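# Wind the cable once round a held reel's hub

## Task

With one gripper closed on the reel, pin the cable close to one of its ends beneath one of that gripper's fingers. Then wrap the cable one complete turn around the reel's hub, keeping it within roughly one cable thickness of the hub along almost the whole turn. Declare completion only when that single grip is holding the reel steady and well above the table, while the other arm has an empty gripper, stays away from both reel and cable, and touches the holding arm lightly at most.

## Robot and tools

Robot: two arms, left_arm and right_arm, each ending in a parallel gripper. The fingers extend along the gripper's own +z axis and close along its y axis. The reported end_effector_position is the point midway between the finger pads, roughly 1 cm short of the tips. Gripper width runs from 0 to 0.094 m.

Scene frame: all result poses share one frame. Its origin sits on the table surface midway between the arms, +x runs out over the table, +z is up, and left_arm is on the +y side. The arm names do not correspond to image sides. Each result line reads left_arm: ... | right_arm: ..., giving position in metres and orientation as a quaternion wxyz. The printed position can be somewhat wrong, especially when an arm is reaching far.

Command row (used by execute_actions and move): exactly 14 numbers, each between -1 and 1, always covering both arms even when one stays still. Order: dx, dy, dz, rx, ry, rz, opening for left_arm, then those seven again for right_arm. The first six numbers of each arm are an offset, not an absolute pose, expressed in that gripper's own axes. They are counted from the gripper pose printed in the most recent result that showed it; before any such result in the scene, and for any second or later call in the same reply, they count from where the robot is when the action begins. Scale: 1.0 equals 0.6 m of translation or 180 degrees of rotation; rx, ry, rz form a single rotation vector. Opening is absolute, not an offset: +1 fully open, -1 closed. Because offsets are measured from a fixed reference, sending zeros does not mean pause; it pulls the arm back to that reference. To keep an arm still, send the offset back to its desired pose in the first call of a reply and zeros afterwards, always with the opening it should keep.

execute_actions: argument actions is a list with at most one item; optional pictures (boolean) asks for camera images. An empty list just reports the state (with pictures). An action item has rows (1 to 15 rows) and steps (up to 15, default 15); each row drives one 1/30 s step, and the last row repeats if rows run out. Every row is measured from the same reference pose, not from the prior row. An action needs at least 9 steps; its result is captured 9 steps before the end, and those remaining steps run while the next reply is being composed. A wait item has only steps (up to 300), counted from the last result. A refused call sends nothing.

move: target is one 14-number row as above; speed is optional, 0.002 to 0.5 m/s (default 0.25), with rotation capped at twice that in rad/s. Both grippers travel straight lines that finish together, lasting 0.5 to 10 s; anything longer is cut off at 10 s short of the goal. Openings are sent at the start. The path ignores obstacles and the other arm. The result adds a move: line with the ending (done, off_target, moving, held, fault), any limits (paced: the pose was clipped; held: a check blocked some steps, after which the arm may jump faster than speed) and each gripper's remaining distance to its target.

wait: seconds, 0 to 10; the robot receives nothing new.

zoom_image: camera (cam_high, cam_low, cam_left_wrist, cam_right_wrist; each 504x504) and region [x0, y0, x1, y1] in pixels from the top-left, at most 504 by 504.

finished_scene: scene, the number of the current scene. Irreversible; the goal is judged then and must remain true.

Motion limits: each step the commanded pose is clamped to within 70 mm and 16 degrees of the measured pose, and position wins over orientation when both cannot be met. Joint friction can leave the gripper up to about 31 mm off, so tiny moves may do nothing. After an action ends, an arm only continues to its last clamped pose, so check the result and send the remainder. A Hand target line (present only when nothing is kept back) shows where the controller is currently steering. A pose unreachable line or HELD marks means the clearance check altered or blocked a command. Joint ranges (rad): waist -2.618 to 3.054, shoulder 0 to 3.142, elbow 0 to 3.142, wrist pitch -1.571 to 1.571, wrist yaw -1.571 to 1.571, wrist roll -2.094 to 2.094.

Gripping: grip_measured reports finger opening on the command scale (the last Joint positions value gives it in metres); each gripper may read up to about 1 mm off. To hold something, command about 0.03 below grip_measured for a firm grip, less for a lighter one. Pad force tops out around 50 to 62 N and is weaker on parts under about 2 mm thick, like a thin cable.

The simulation keeps running while you think and write, so long replies let things drift. Holding loads heats motors: a MOTOR HOT warning appears from 75 °C, at 90 °C the arm is halted for 10 s, and at 100 °C it goes limp and drops what it holds; these show as OVER-TEMPERATURE FAULT lines. Avoid arm-to-arm collisions or strong pressing between arms, fast impacts, drops, slips and very hard pushes, and never let anything leave the table. Loose objects may occasionally get nudged by an outside disturbance.

Each tool is called after ">>>" by a JSON object that holds its "api" and its "payload", one argument or row to a line.

## Session

>>> {"api": "execute_actions", "payload": {
  "actions": []
}}

Scene clock: 0.00 s of 6000.00 s.
left_arm: end_effector_position=(+0.4654, +0.2041, +0.3853) grip_measured=+1.000 end_effector_quat_wxyz=(+0.517, -0.021, +0.849, -0.108) | right_arm: end_effector_position=(+0.2690, -0.3416, +0.2875) grip_measured=+1.000 end_effector_quat_wxyz=(+0.452, +0.657, +0.466, +0.384)
Joint positions: left_arm=[ 0.034  1.481  1.727 -0.706  0.077 -0.193  0.094] | right_arm=[-0.431  0.845  0.802 -0.258 -0.003  1.656  0.094]
Joint velocities: left_arm=[-0.007 -0.007  0.002 -0.037  0.022  0.037  0.   ] | right_arm=[ 0.002  0.007 -0.007 -0.022  0.037  0.037  0.   ]
Motor temperatures (°C, as the motors report them): left_arm=[24 31 29 31 26 26] | right_arm=[26 30 33 33 26 24]
Hand target (left_arm): +0.465, +0.204, +0.385; +0.517, -0.021, +0.849, -0.108
Hand target (right_arm): +0.269, -0.342, +0.287; +0.452, +0.657, +0.466, +0.384

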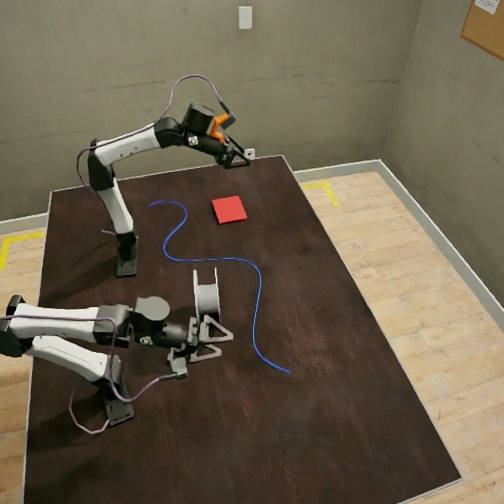

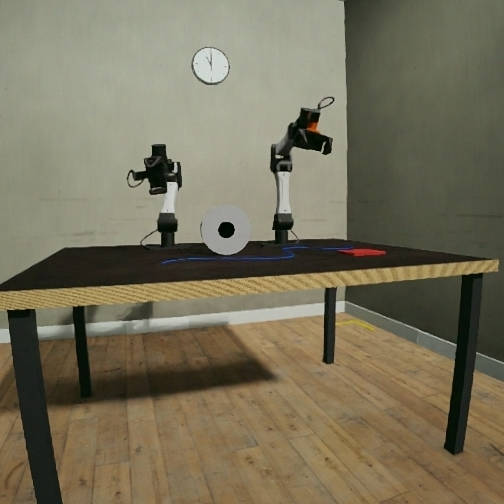

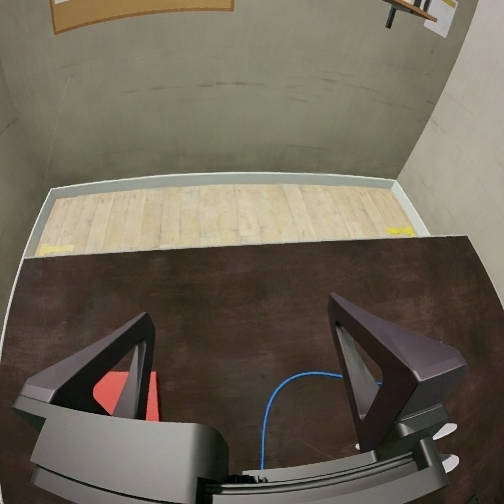

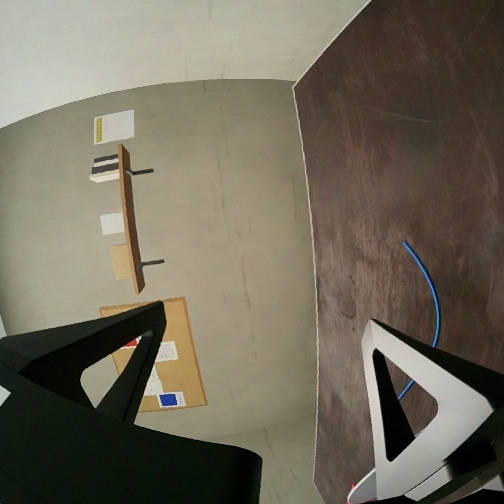

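>>> {"api": "move", "payload": {
  "target": [0.5,0.55,-0.4,-0.072,0.347,0.014,1,0,0,0,0,0,-0.527,0.3],
  "speed": 0.3
}}

Scene clock: 5.93 s of 6000.00 s.
left_arm: end_effector_position=(+0.1456, +0.5201, +0.1744) grip_measured=+1.000 end_effector_quat_wxyz=(+0.017, -0.005, +1.000, +0.007) | right_arm: end_effector_position=(+0.2690, -0.3416, +0.2875) grip_measured=+0.302 end_effector_quat_wxyz=(+0.589, +0.105, +0.798, -0.070)
Joint positions: left_arm=[ 1.296  1.612  1.542 -1.474  0.025  1.157  0.094] | right_arm=[-0.431  0.845  0.802 -0.258 -0.003  0.011  0.061]
Joint velocities: left_arm=[-0.007  0.002 -0.017  0.022 -0.037 -0.022  0.   ] | right_arm=[-0.002  0.027 -0.022 -0.081 -0.022 -0.037  0.001]
Motor temperatures (°C, as the motors report them): left_arm=[24 32 30 32 26 26] | right_arm=[26 30 34 34 26 24]
Hand target (left_arm): +0.142, +0.520, +0.161; +0.005, -0.003, +1.000, -0.006
Hand target (right_arm): +0.269, -0.342, +0.287; +0.588, +0.101, +0.799, -0.073
Off the commanded pose (left_arm): 0.014 m, 2 deg.
Off the commanded pose (right_arm): 0.000 m, 1 deg.
Kept back: nothing.
move: off_target (left_arm)

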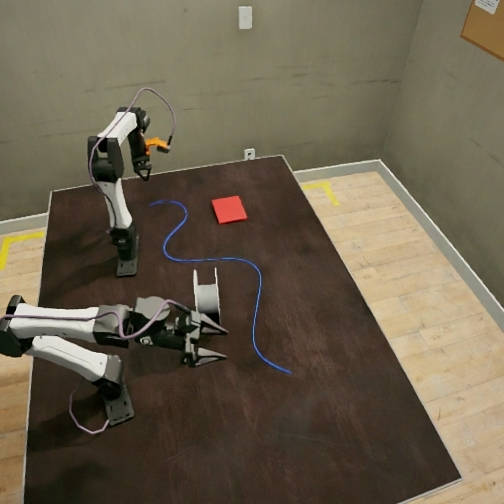

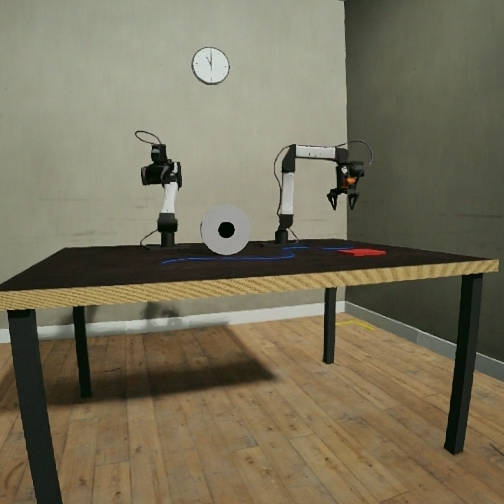

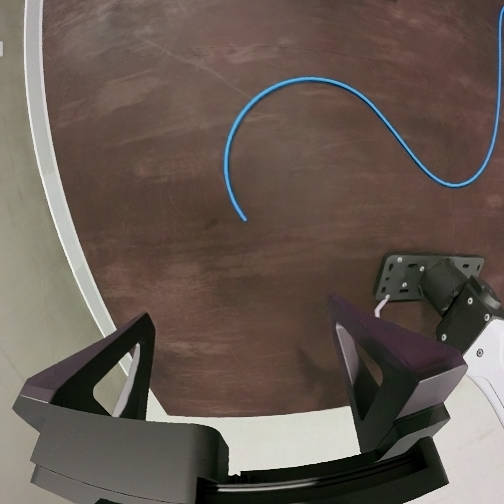

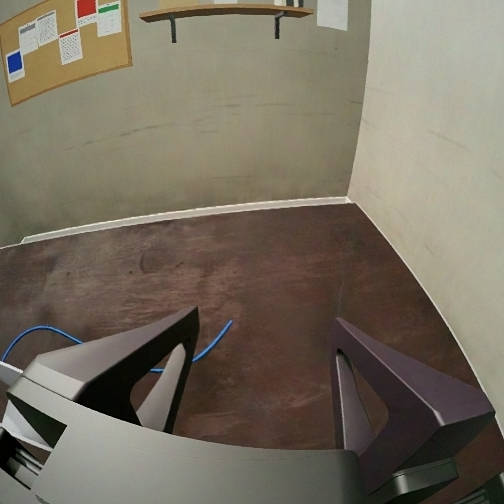

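>>> {"api": "move", "payload": {
  "target": [-0.15,0.025,0.19,0,0,0,0.2,0.128,0.31,-0.025,-0.549,0.014,-0.187,0.3],
  "speed": 0.3
}}

Scene clock: 10.47 s of 6000.00 s.
left_arm: end_effector_position=(+0.2419, +0.5437, +0.0813) grip_measured=+0.202 end_effector_quat_wxyz=(+0.031, -0.003, +0.999, +0.023) | right_arm: end_effector_position=(+0.2796, -0.1529, +0.2187) grip_measured=+0.302 end_effector_quat_wxyz=(+0.425, -0.564, +0.589, +0.394)
Joint positions: left_arm=[ 1.069  1.834  1.427 -1.089  0.023  0.933  0.056] | right_arm=[-0.348  1.854  1.529 -1.556 -1.219 -1.916  0.061]
Joint velocities: left_arm=[-0.002  0.007  0.002 -0.051 -0.037 -0.022  0.   ] | right_arm=[ 0.002 -0.017  0.012 -0.007 -0.037 -0.007  0.   ]
Motor temperatures (°C, as the motors report them): left_arm=[24 32 30 32 26 26] | right_arm=[26 30 35 35 26 24]
Hand target (left_arm): +0.238, +0.538, +0.065; +0.015, -0.005, +1.000, +0.008
Hand target (right_arm): +0.282, -0.151, +0.220; -0.422, +0.572, -0.584, -0.393
Off the commanded pose (left_arm): 0.019 m, 2 deg.
Off the commanded pose (right_arm): 0.002 m, 3 deg.
joint sent to its limit (right arm) — the command would take joint 4 (wrist pitch) past its lower limit, so that joint was sent only as far as its limit.
Kept back: nothing.
move: off_target (left_arm, right_arm)

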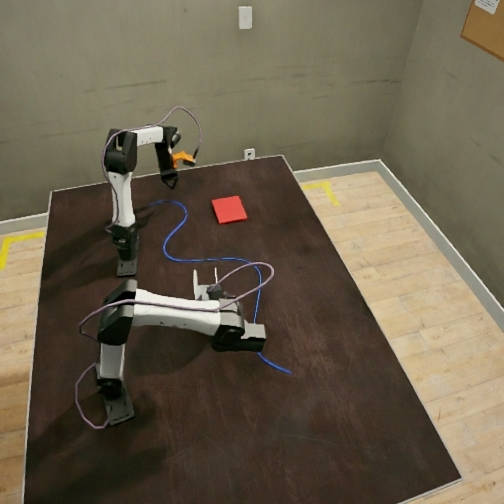

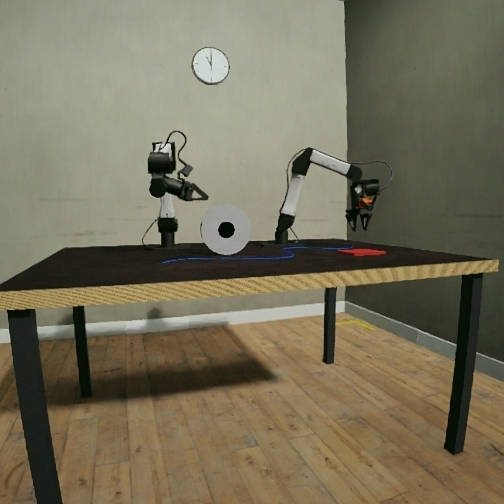

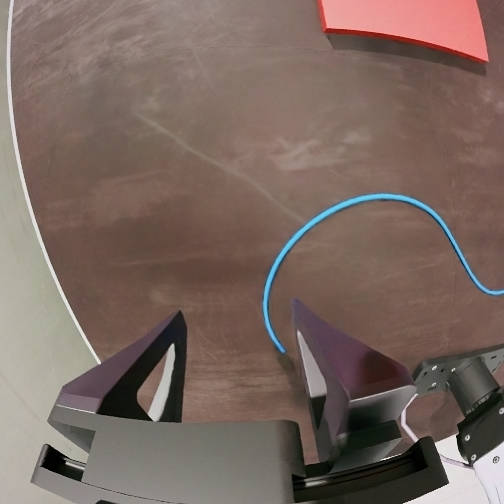

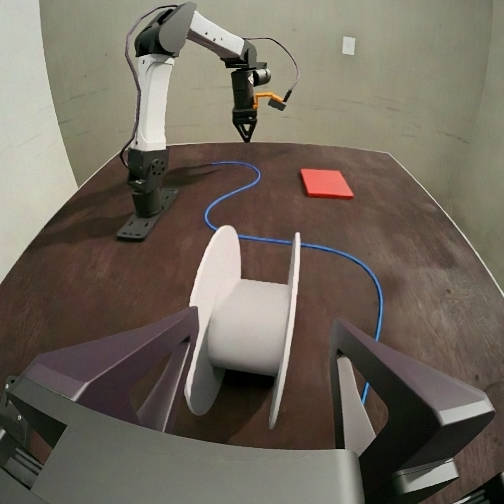

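>>> {"api": "move", "payload": {
  "target": [0,-0.05,0.085,0.015,0.02,0.11,0.0,0.077,-0.017,0.10,0,0,0,0.1],
  "speed": 0.1
}}

>>> {"api": "zoom_image", "payload": {
  "camera": "cam_low",
  "region": [130, 120, 400, 280]
}}

Scene clock: 13.43 s of 6000.00 s.
left_arm: end_effector_position=(+0.2494, +0.5229, +0.0449) grip_measured=+0.002 end_effector_quat_wxyz=(+0.009, +0.160, +0.987, +0.019) | right_arm: end_effector_position=(+0.2980, -0.1159, +0.1556) grip_measured=+0.101 end_effector_quat_wxyz=(+0.425, -0.564, +0.590, +0.391)
Joint positions: left_arm=[ 1.002  1.852  1.303 -0.98  -0.005  1.195  0.047] | right_arm=[-0.23   1.854  1.29  -0.971 -1.231 -1.552  0.052]
Joint velocities: left_arm=[-0.007 -0.002  0.007  0.007 -0.051 -0.037  0.001] | right_arm=[-0.007 -0.002  0.002  0.066  0.022 -0.022 -0.001]
Motor temperatures (°C, as the motors report them): left_arm=[24 33 30 32 26 26] | right_arm=[26 31 35 34 27 24]
Hand target (left_arm): +0.245, +0.516, +0.030; -0.005, +0.169, +0.986, +0.005
Hand target (right_arm): +0.292, -0.112, +0.156; -0.425, +0.564, -0.588, -0.395
Off the commanded pose (left_arm): 0.018 m, 2 deg.
Off the commanded pose (right_arm): 0.006 m, 0 deg.
Kept back: nothing.
move: off_target (left_arm)

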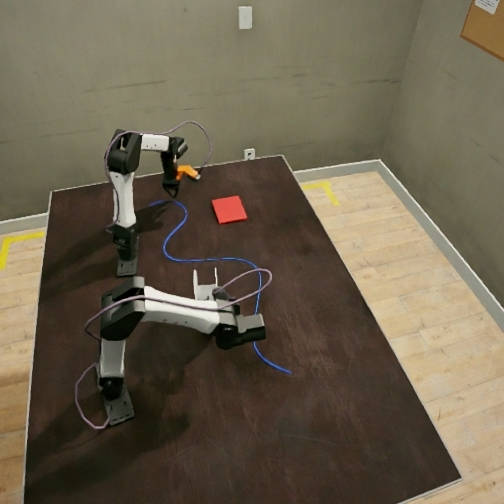

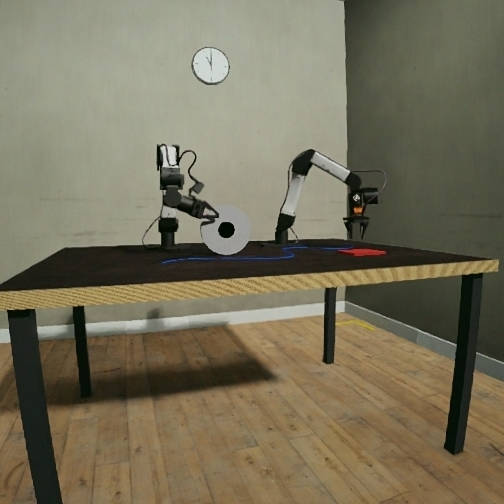

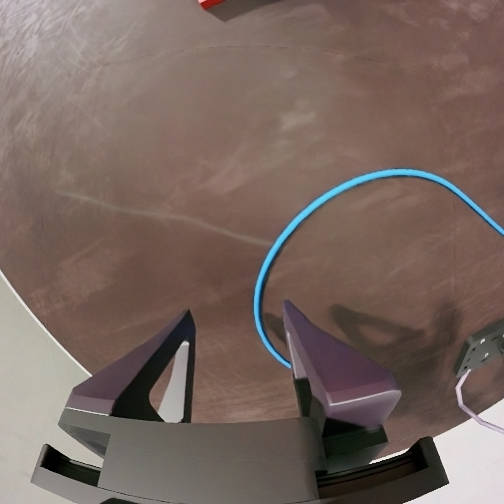

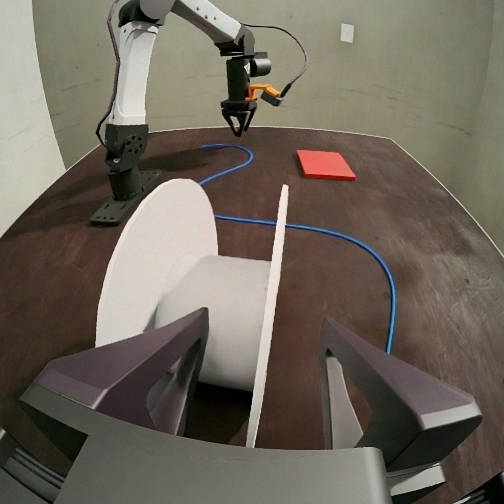

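Region (130, 120, 400, 280) of cam_low's 504x504 image, scaled by 1.867, with more detail than that image has; it fills the top 299 rows of this view, and the rest is white.

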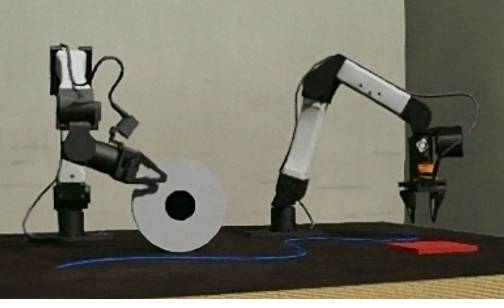

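>>> {"api": "move", "payload": {
  "target": [0,-0.035,0.083,0,0,0,0.0,-0.01,0.028,0.025,0,0,0,0.1],
  "speed": 0.06
}}

Scene clock: 14.90 s of 6000.00 s.
left_arm: end_effector_position=(+0.2458, +0.5112, +0.0089) grip_measured=+0.002 end_effector_quat_wxyz=(+0.013, +0.162, +0.986, +0.025) | right_arm: end_effector_position=(+0.2875, -0.1017, +0.1579) grip_measured=+0.101 end_effector_quat_wxyz=(+0.427, -0.563, +0.589, +0.391)
Joint positions: left_arm=[ 0.988  1.852  1.148 -0.811 -0.005  1.184  0.047] | right_arm=[-0.188  1.78   1.199 -0.829 -1.231 -1.421  0.052]
Joint velocities: left_arm=[ 0.007  0.002  0.002 -0.007  0.066 -0.022  0.   ] | right_arm=[ 0.002 -0.012 -0.007  0.022 -0.007  0.051  0.   ]
Motor temperatures (°C, as the motors report them): left_arm=[24 33 30 32 26 26] | right_arm=[26 31 35 34 27 24]
Hand target (left_arm): +0.243, +0.505, -0.005; +0.008, +0.160, +0.987, +0.019
Hand target (right_arm): +0.282, -0.099, +0.157; -0.425, +0.565, -0.589, -0.391
Off the commanded pose (left_arm): 0.016 m, 1 deg.
Off the commanded pose (right_arm): 0.006 m, 0 deg.
Kept back: nothing.
move: off_target (left_arm)

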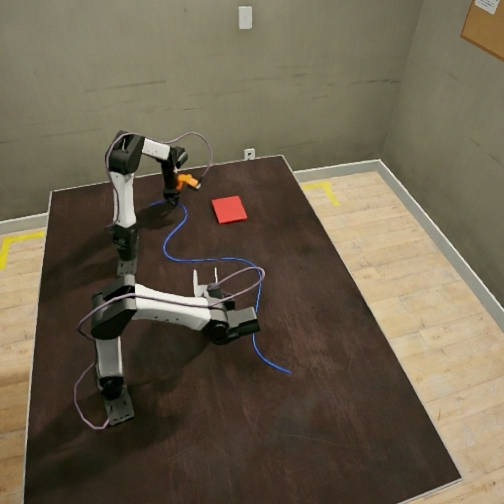

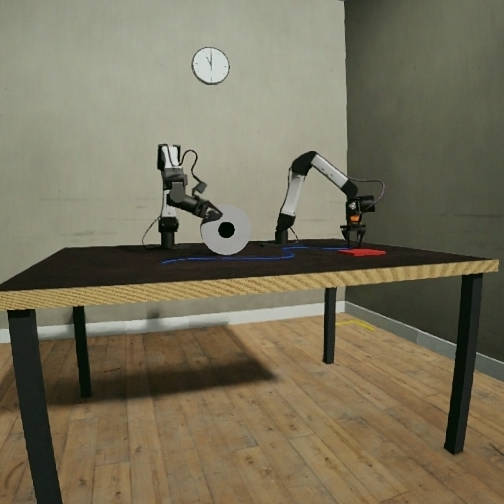

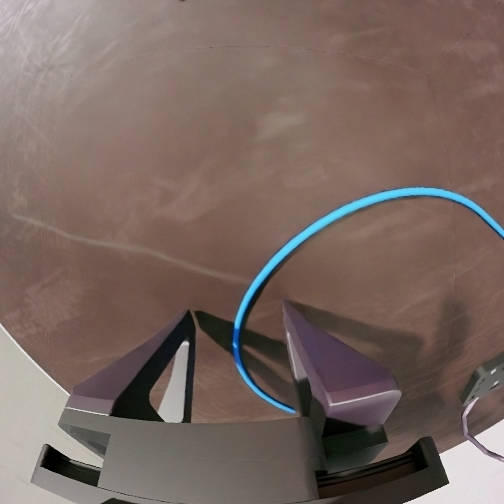

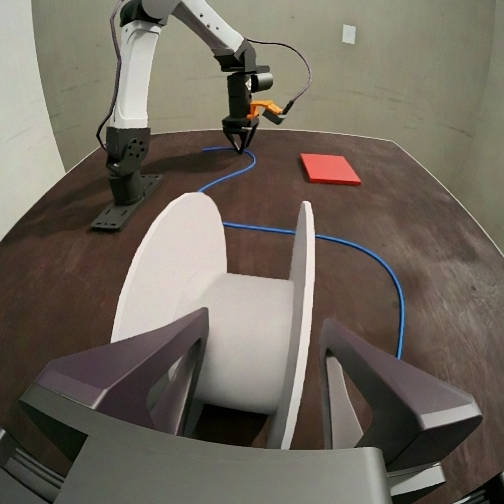

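>>> {"api": "execute_actions", "payload": {
  "actions": [
    {"rows":[[0,0,0,0,0,0,-1,0,0,0,0,0,0,0.1]],"steps":15}
  ],
  "pictures": true
}}

Scene clock: 16.47 s of 6000.00 s.
left_arm: end_effector_position=(+0.2458, +0.5112, +0.0089) grip_measured=-0.974 end_effector_quat_wxyz=(+0.013, +0.161, +0.986, +0.025) | right_arm: end_effector_position=(+0.2886, -0.1017, +0.1579) grip_measured=+0.101 end_effector_quat_wxyz=(+0.428, -0.562, +0.590, +0.390)
Joint positions: left_arm=[ 0.988  1.852  1.148 -0.811 -0.005  1.184  0.001] | right_arm=[-0.188  1.78   1.198 -0.819 -1.231 -1.413  0.052]
Joint velocities: left_arm=[ 0.002 -0.002  0.012 -0.007 -0.051  0.037 -0.003] | right_arm=[ 0.002 -0.022 -0.022  0.007 -0.081 -0.022  0.   ]
Motor temperatures (°C, as the motors report them): left_arm=[24 33 30 32 26 26] | right_arm=[26 32 35 34 27 24]
Steps of this call (steps 1 to 41: nothing new was sent; steps 42 to 47: the first 6 steps of this action). Readings (end_effector_position):
42: left_arm (+0.2458, +0.5112, +0.0089) | right_arm (+0.2886, -0.1017, +0.1579)
43: left_arm (+0.2458, +0.5112, +0.0089) | right_arm (+0.2886, -0.1017, +0.1579)
45: left_arm (+0.2458, +0.5112, +0.0089) | right_arm (+0.2886, -0.1017, +0.1579)
47: the state above

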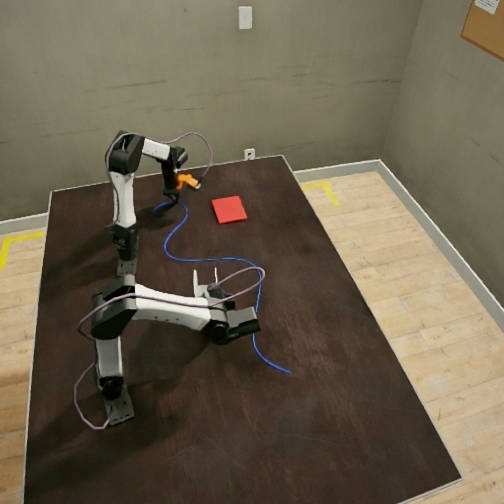

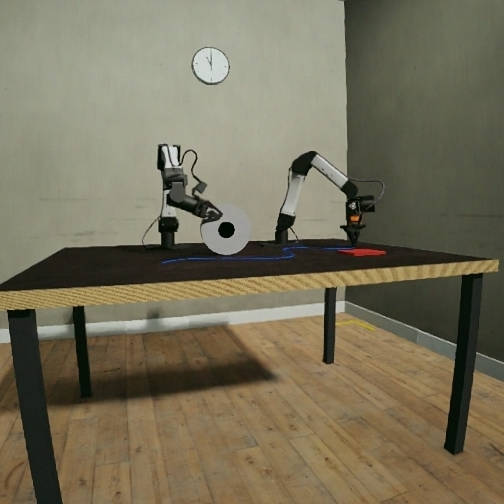

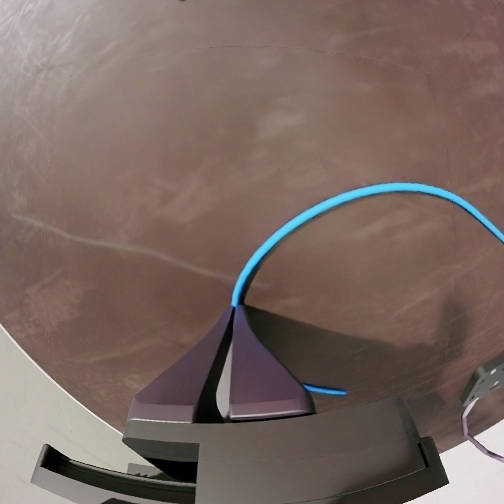

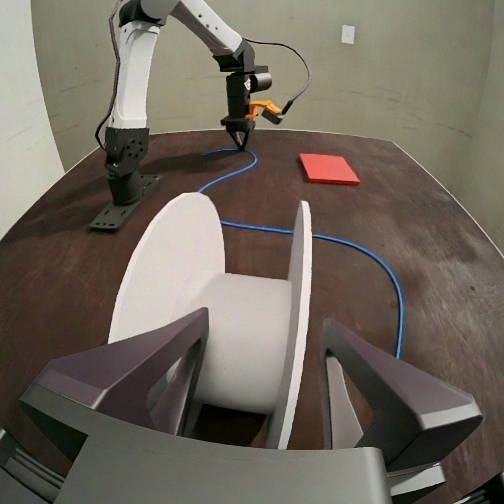

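>>> {"api": "move", "payload": {
  "target": [0,-0.2,-0.45,0,-0.5,0,-1,0,0,0,0,0,0,0.1],
  "speed": 0.2
}}

Scene clock: 21.53 s of 6000.00 s.
left_arm: end_effector_position=(+0.2007, +0.3904, +0.2760) grip_measured=-0.976 end_effector_quat_wxyz=(+0.683, +0.042, +0.728, +0.032) | right_arm: end_effector_position=(+0.2886, -0.1017, +0.1579) grip_measured=+0.101 end_effector_quat_wxyz=(+0.428, -0.563, +0.590, +0.390)
Joint positions: left_arm=[ 1.7    1.076  0.892 -1.562  1.505  1.849  0.001] | right_arm=[-0.188  1.78   1.198 -0.819 -1.231 -1.414  0.052]
Joint velocities: left_arm=[ 0.007 -0.017  0.007  0.007 -0.022  0.007 -0.001] | right_arm=[ 0.002 -0.007 -0.017  0.022 -0.051  0.051 -0.001]
Motor temperatures (°C, as the motors report them): left_arm=[24 34 30 32 26 26] | right_arm=[26 32 35 34 27 24]
Hand target (left_arm): +0.200, +0.386, +0.271; +0.686, +0.025, +0.727, +0.020
Hand target (right_arm): +0.289, -0.102, +0.158; -0.428, +0.563, -0.590, -0.390
Off your previous action's commanded pose (left_arm): 0.000 m, 0 deg at its last step (step 9 of this call).
Off your previous action's commanded pose (right_arm): 0.001 m, 0 deg at its last step (step 9 of this call).
Off the commanded pose (left_arm): 0.007 m, 19 deg; orientation clipped at the last step of the last action.
Off the commanded pose (right_arm): 0.000 m, 0 deg.
joint sent to its limit (left arm) — the command would take joint 4 (wrist pitch) past its lower limit, so that joint was sent only as far as its limit.
Kept back: nothing.
move: off_target (left_arm); limits=paced

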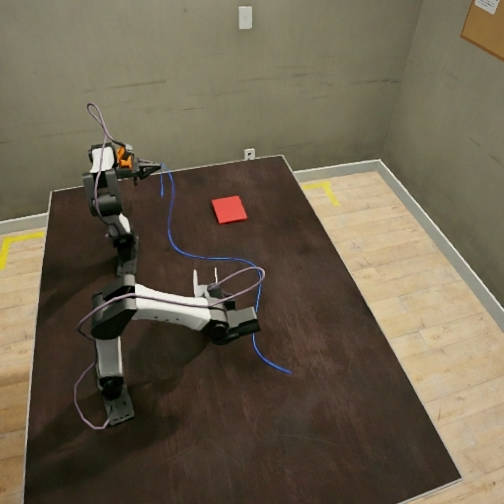

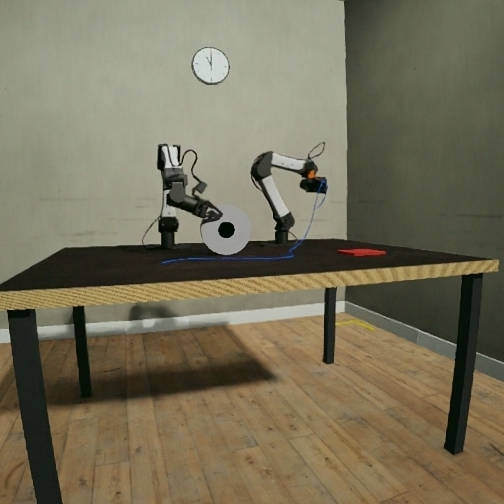

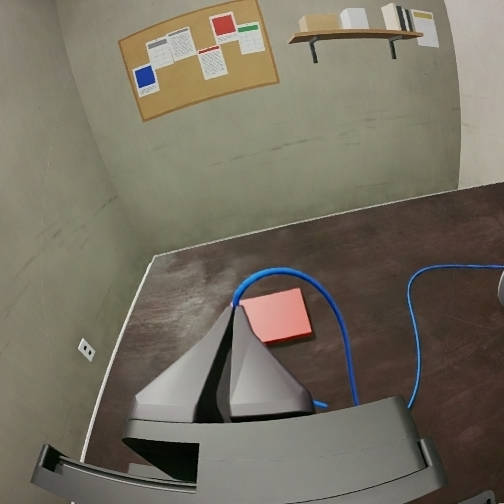

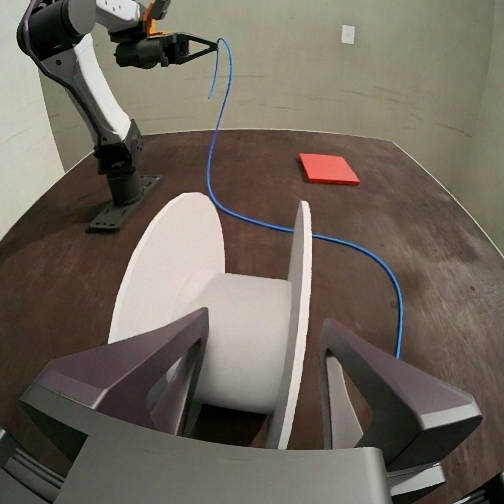

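>>> {"api": "move", "payload": {
  "target": [0,-0.25,0.3,0,0,0,-1,0,0,0,0,0,0,0.1],
  "speed": 0.15
}}

Scene clock: 25.43 s of 6000.00 s.
left_arm: end_effector_position=(+0.3776, +0.2409, +0.2598) grip_measured=-0.976 end_effector_quat_wxyz=(+0.690, +0.050, +0.721, +0.040) | right_arm: end_effector_position=(+0.2886, -0.1017, +0.1579) grip_measured=+0.101 end_effector_quat_wxyz=(+0.428, -0.563, +0.590, +0.390)
Joint positions: left_arm=[ 0.039  0.901  0.462  0.394 -0.077  0.124  0.001] | right_arm=[-0.188  1.78   1.198 -0.819 -1.231 -1.414  0.052]
Joint velocities: left_arm=[-0.002 -0.007  0.012  0.022 -0.081 -0.051  0.001] | right_arm=[-0.017 -0.007 -0.017 -0.051 -0.022  0.007  0.   ]
Motor temperatures (°C, as the motors report them): left_arm=[24 34 31 32 26 26] | right_arm=[26 33 35 33 27 24]
Hand target (left_arm): +0.377, +0.240, +0.241; +0.676, +0.049, +0.734, +0.038
Hand target (right_arm): +0.289, -0.102, +0.158; -0.428, +0.563, -0.590, -0.390
Off the commanded pose (left_arm): 0.011 m, 2 deg.
Off the commanded pose (right_arm): 0.000 m, 0 deg.
Kept back: nothing.
move: off_target (left_arm); limits=paced

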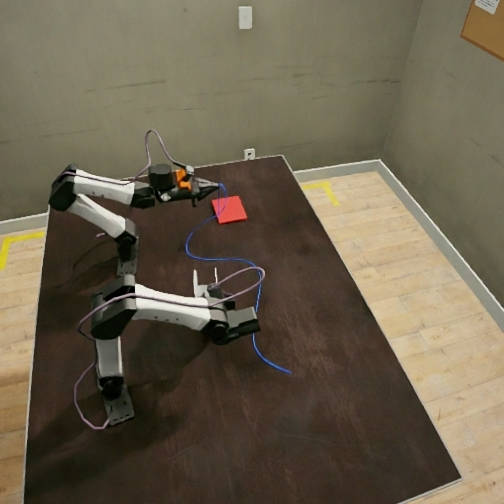

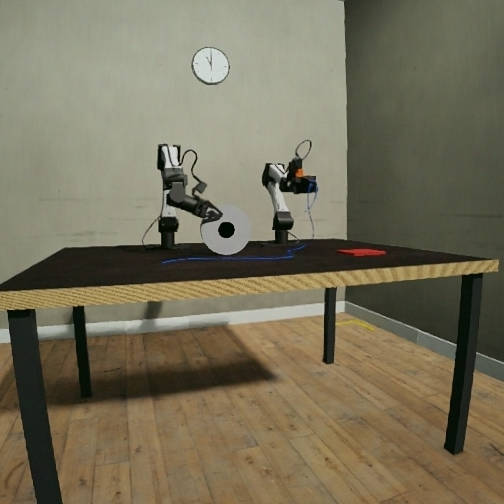

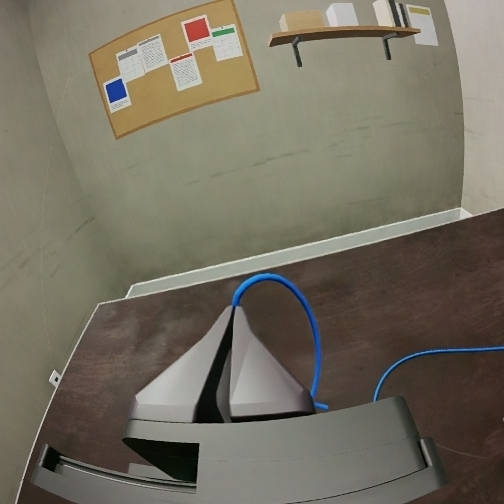

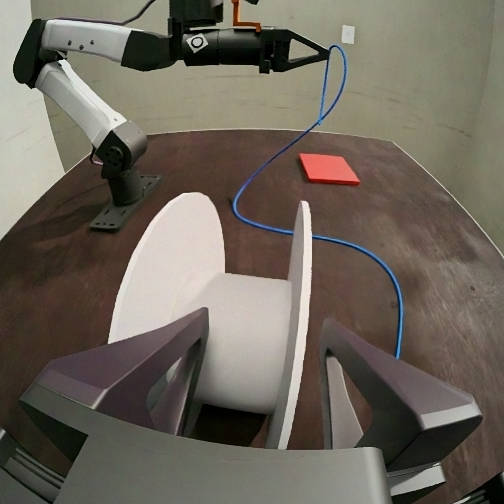

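>>> {"api": "move", "payload": {
  "target": [-0.11,-0.45,-0.165,0.33,0,-0.04,-1,0,0,0,0,0,0,0.1],
  "speed": 0.15
}}

Scene clock: 29.73 s of 6000.00 s.
left_arm: end_effector_position=(+0.2752, -0.0283, +0.2871) grip_measured=-0.976 end_effector_quat_wxyz=(+0.574, +0.345, +0.654, -0.352) | right_arm: end_effector_position=(+0.2886, -0.1017, +0.1579) grip_measured=+0.101 end_effector_quat_wxyz=(+0.428, -0.563, +0.590, +0.390)
Joint positions: left_arm=[-0.595  1.045  0.679  0.268  0.309 -0.034  0.001] | right_arm=[-0.188  1.78   1.198 -0.819 -1.231 -1.414  0.052]
Joint velocities: left_arm=[ 0.002 -0.017 -0.007  0.037 -0.051  0.037  0.001] | right_arm=[ 0.012  0.007  0.012 -0.081 -0.037  0.007 -0.   ]
Motor temperatures (°C, as the motors report them): left_arm=[24 33 32 33 26 26] | right_arm=[26 33 35 33 27 24]
Hand target (left_arm): +0.276, -0.034, +0.292; +0.573, +0.345, +0.651, -0.359
Hand target (right_arm): +0.289, -0.102, +0.158; -0.428, +0.563, -0.590, -0.390
Off the commanded pose (left_arm): 0.010 m, 2 deg.
Off the commanded pose (right_arm): 0.000 m, 0 deg.
Kept back: nothing.
move: done

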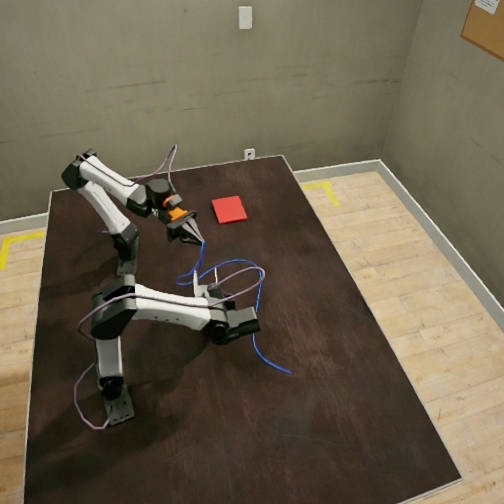

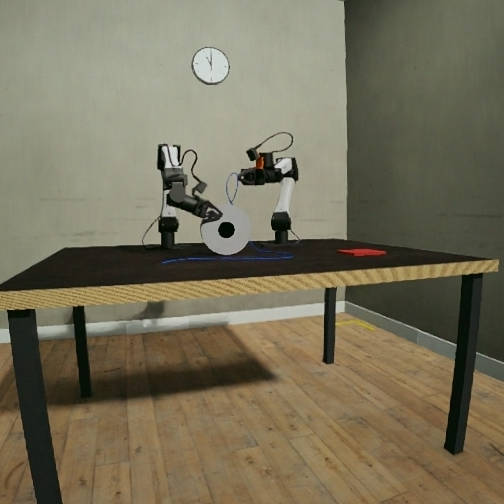

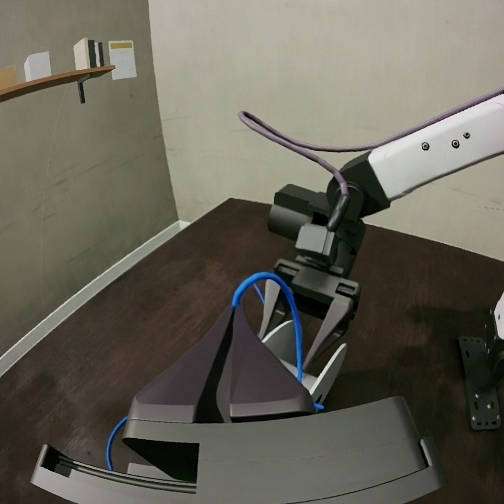

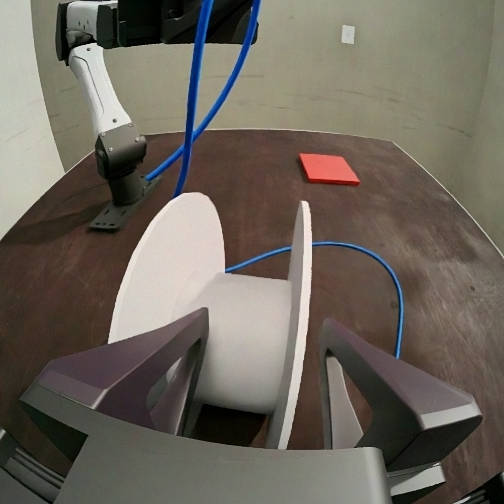

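>>> {"api": "move", "payload": {
  "target": [-0.03,0,0,0,0,0.2,-1,0,0,0,0,0,0,0.1],
  "speed": 0.15
}}

>>> {"api": "zoom_image", "payload": {
  "camera": "cam_low",
  "region": [150,130,310,270]
}}

Scene clock: 32.70 s of 6000.00 s.
left_arm: end_effector_position=(+0.2761, -0.0293, +0.3006) grip_measured=-0.976 end_effector_quat_wxyz=(+0.656, +0.525, +0.517, -0.162) | right_arm: end_effector_position=(+0.2886, -0.1017, +0.1579) grip_measured=+0.101 end_effector_quat_wxyz=(+0.428, -0.563, +0.590, +0.390)
Joint positions: left_arm=[-0.595  1.045  0.727  0.227  0.31   0.58   0.001] | right_arm=[-0.188  1.78   1.198 -0.819 -1.231 -1.414  0.052]
Joint velocities: left_arm=[ 0.007 -0.017 -0.002 -0.022 -0.022 -0.007  0.001] | right_arm=[-0.017 -0.002 -0.007  0.007 -0.022  0.022 -0.001]
Motor temperatures (°C, as the motors report them): left_arm=[24 33 32 34 26 26] | right_arm=[26 34 35 33 27 24]
Hand target (left_arm): +0.277, -0.029, +0.305; +0.655, +0.530, +0.515, -0.157
Hand target (right_arm): +0.289, -0.102, +0.158; -0.428, +0.563, -0.590, -0.390
Off the commanded pose (left_arm): 0.004 m, 1 deg.
Off the commanded pose (right_arm): 0.000 m, 0 deg.
Kept back: nothing.
move: done

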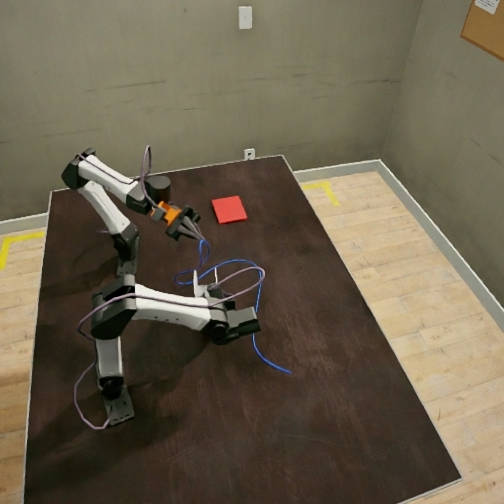

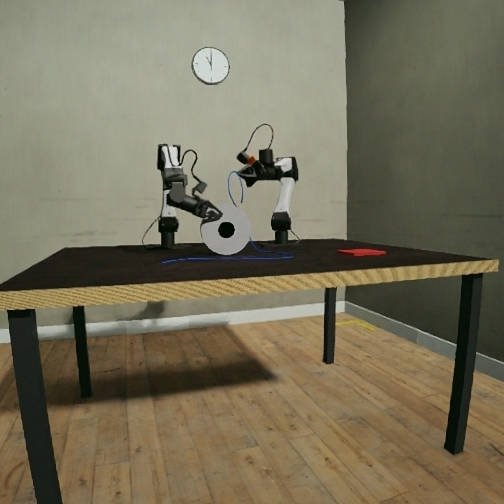

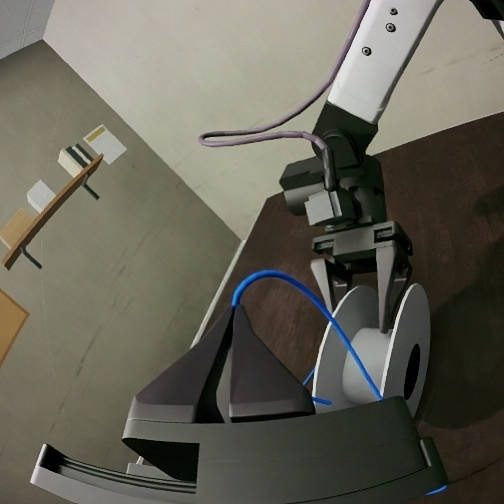

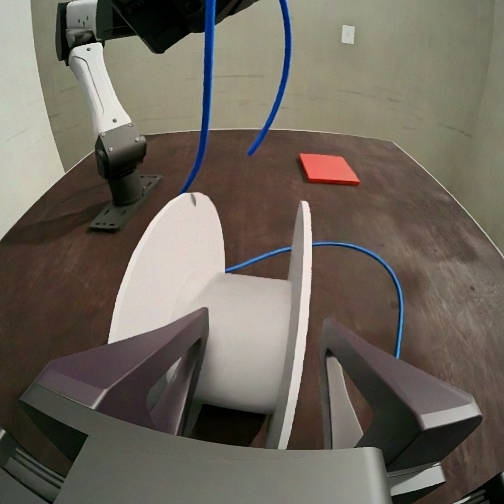

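Region (150, 130, 310, 270) of cam_low's 504x504 image, scaled by 3.150, with more detail than that image has; it fills the top 441 rows of this view, and the rest is white.

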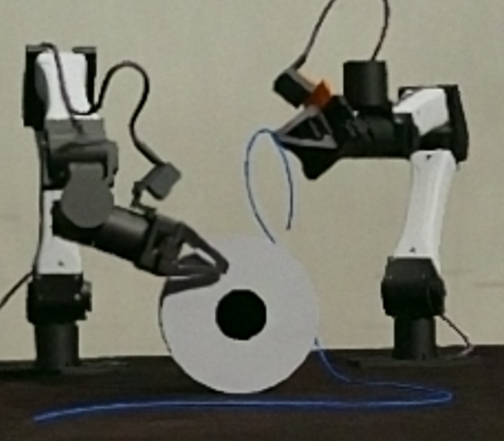

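>>> {"api": "move", "payload": {
  "target": [-0.05,-0.06,0.128,0,0,0,-1,0,0,0,0,0,0,0.1],
  "speed": 0.08
}}

>>> {"api": "zoom_image", "payload": {
  "camera": "cam_low",
  "region": [150,130,310,270]
}}

Scene clock: 34.90 s of 6000.00 s.
left_arm: end_effector_position=(+0.2727, -0.1133, +0.2975) grip_measured=-0.976 end_effector_quat_wxyz=(+0.654, +0.531, +0.516, -0.158) | right_arm: end_effector_position=(+0.2886, -0.1017, +0.1579) grip_measured=+0.101 end_effector_quat_wxyz=(+0.428, -0.563, +0.590, +0.390)
Joint positions: left_arm=[-0.834  1.312  0.881  0.336  0.074  0.569  0.001] | right_arm=[-0.188  1.78   1.198 -0.819 -1.231 -1.414  0.052]
Joint velocities: left_arm=[-0.007 -0.012  0.002 -0.11   0.007  0.037 -0.   ] | right_arm=[-0.002 -0.007  0.002 -0.037 -0.037  0.007 -0.   ]
Motor temperatures (°C, as the motors report them): left_arm=[24 33 33 34 26 26] | right_arm=[26 34 35 33 27 24]
Hand target (left_arm): +0.275, -0.119, +0.301; +0.656, +0.527, +0.516, -0.160
Hand target (right_arm): +0.289, -0.102, +0.158; -0.428, +0.563, -0.590, -0.390
Off the commanded pose (left_arm): 0.007 m, 1 deg.
Off the commanded pose (right_arm): 0.000 m, 0 deg.
Kept back: nothing.
move: done

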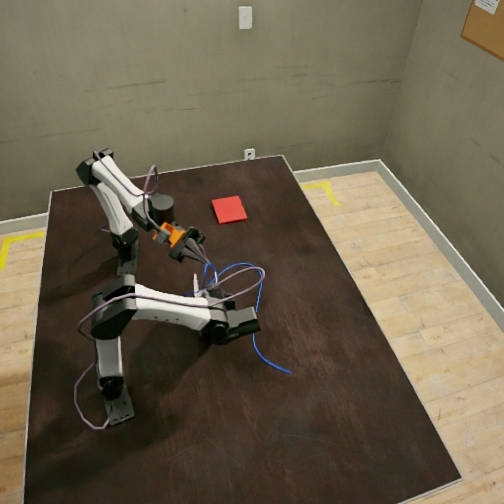

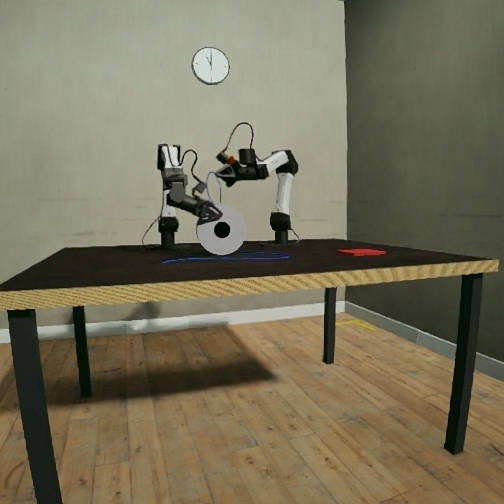

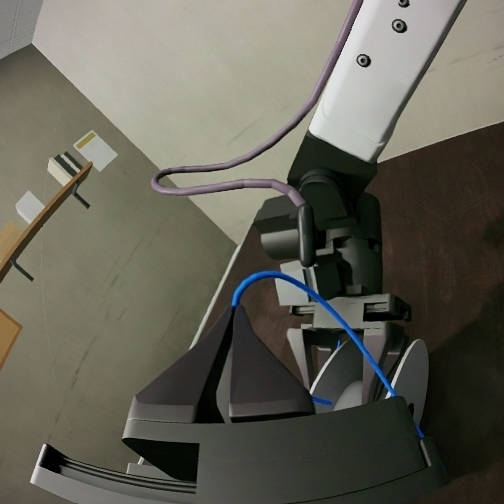

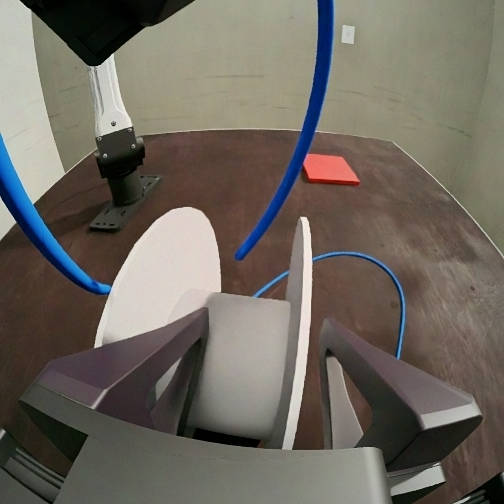

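Region (150, 130, 310, 270) of cam_low's 504x504 image, scaled by 3.150, with more detail than that image has; it fills the top 441 rows of this view, and the rest is white.

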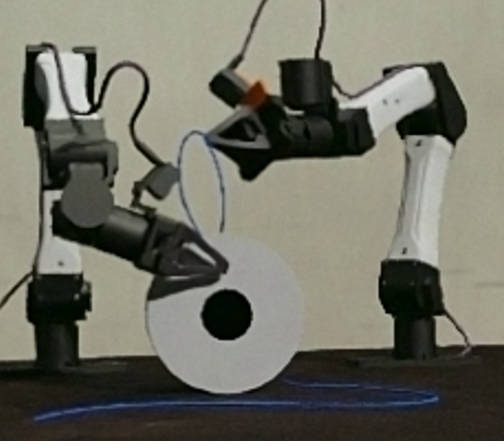

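>>> {"api": "move", "payload": {
  "target": [0.07,-0.07,0.03,0,0,0,-1,0,0,0,0,0,0,0.1],
  "speed": 0.05
}}

>>> {"api": "zoom_image", "payload": {
  "camera": "cam_low",
  "region": [150,130,310,270]
}}

Scene clock: 37.20 s of 6000.00 s.
left_arm: end_effector_position=(+0.2703, -0.1297, +0.2615) grip_measured=-0.976 end_effector_quat_wxyz=(+0.670, +0.521, +0.504, -0.160) | right_arm: end_effector_position=(+0.2886, -0.1017, +0.1579) grip_measured=+0.101 end_effector_quat_wxyz=(+0.428, -0.563, +0.590, +0.390)
Joint positions: left_arm=[-0.874  1.42   0.769  0.602  0.034  0.569  0.001] | right_arm=[-0.188  1.78   1.198 -0.819 -1.231 -1.414  0.052]
Joint velocities: left_arm=[-0.012 -0.002 -0.017  0.051 -0.051  0.007  0.001] | right_arm=[ 0.007  0.027 -0.022  0.007 -0.007 -0.051 -0.001]
Motor temperatures (°C, as the motors report them): left_arm=[24 33 33 35 26 26] | right_arm=[26 34 36 33 27 24]
Hand target (left_arm): +0.268, -0.130, +0.239; +0.654, +0.531, +0.516, -0.158
Hand target (right_arm): +0.289, -0.102, +0.158; -0.428, +0.563, -0.590, -0.390
Off the commanded pose (left_arm): 0.023 m, 3 deg.
Off the commanded pose (right_arm): 0.000 m, 0 deg.
Kept back: nothing.
move: off_target (left_arm)

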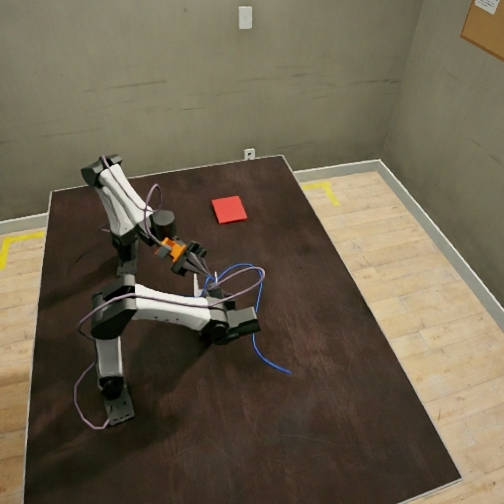

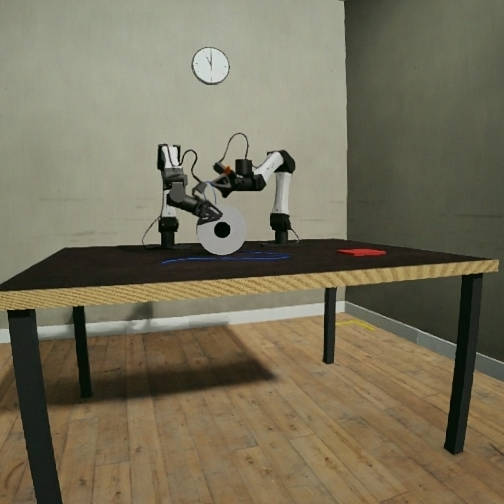

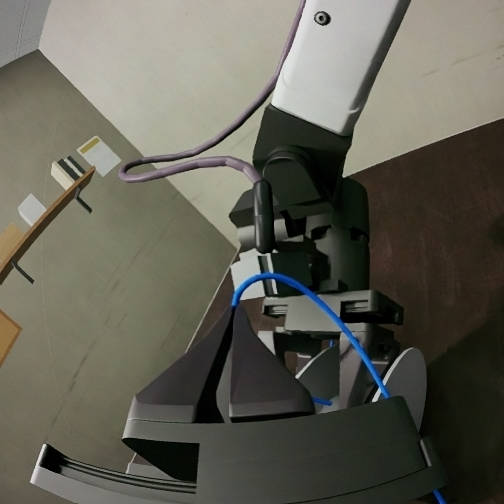

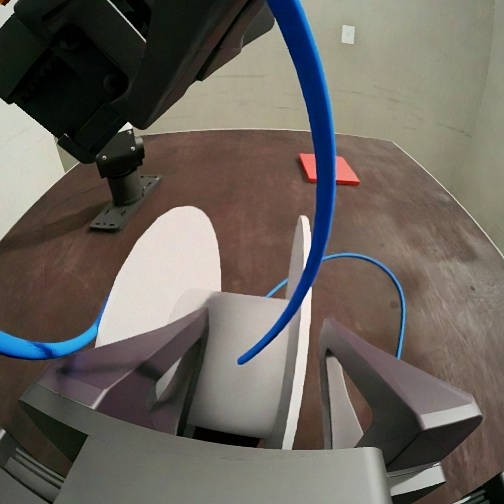

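Region (150, 130, 310, 270) of cam_low's 504x504 image, scaled by 3.150, with more detail than that image has; it fills the top 441 rows of this view, and the rest is white.

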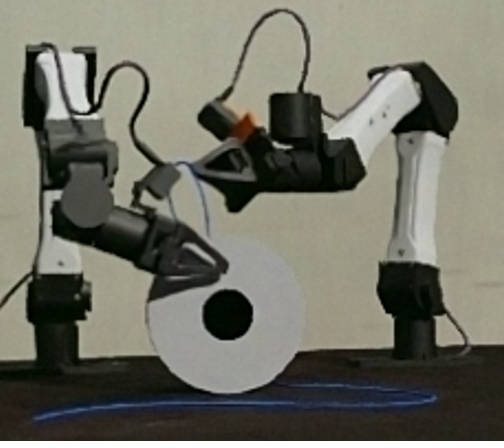

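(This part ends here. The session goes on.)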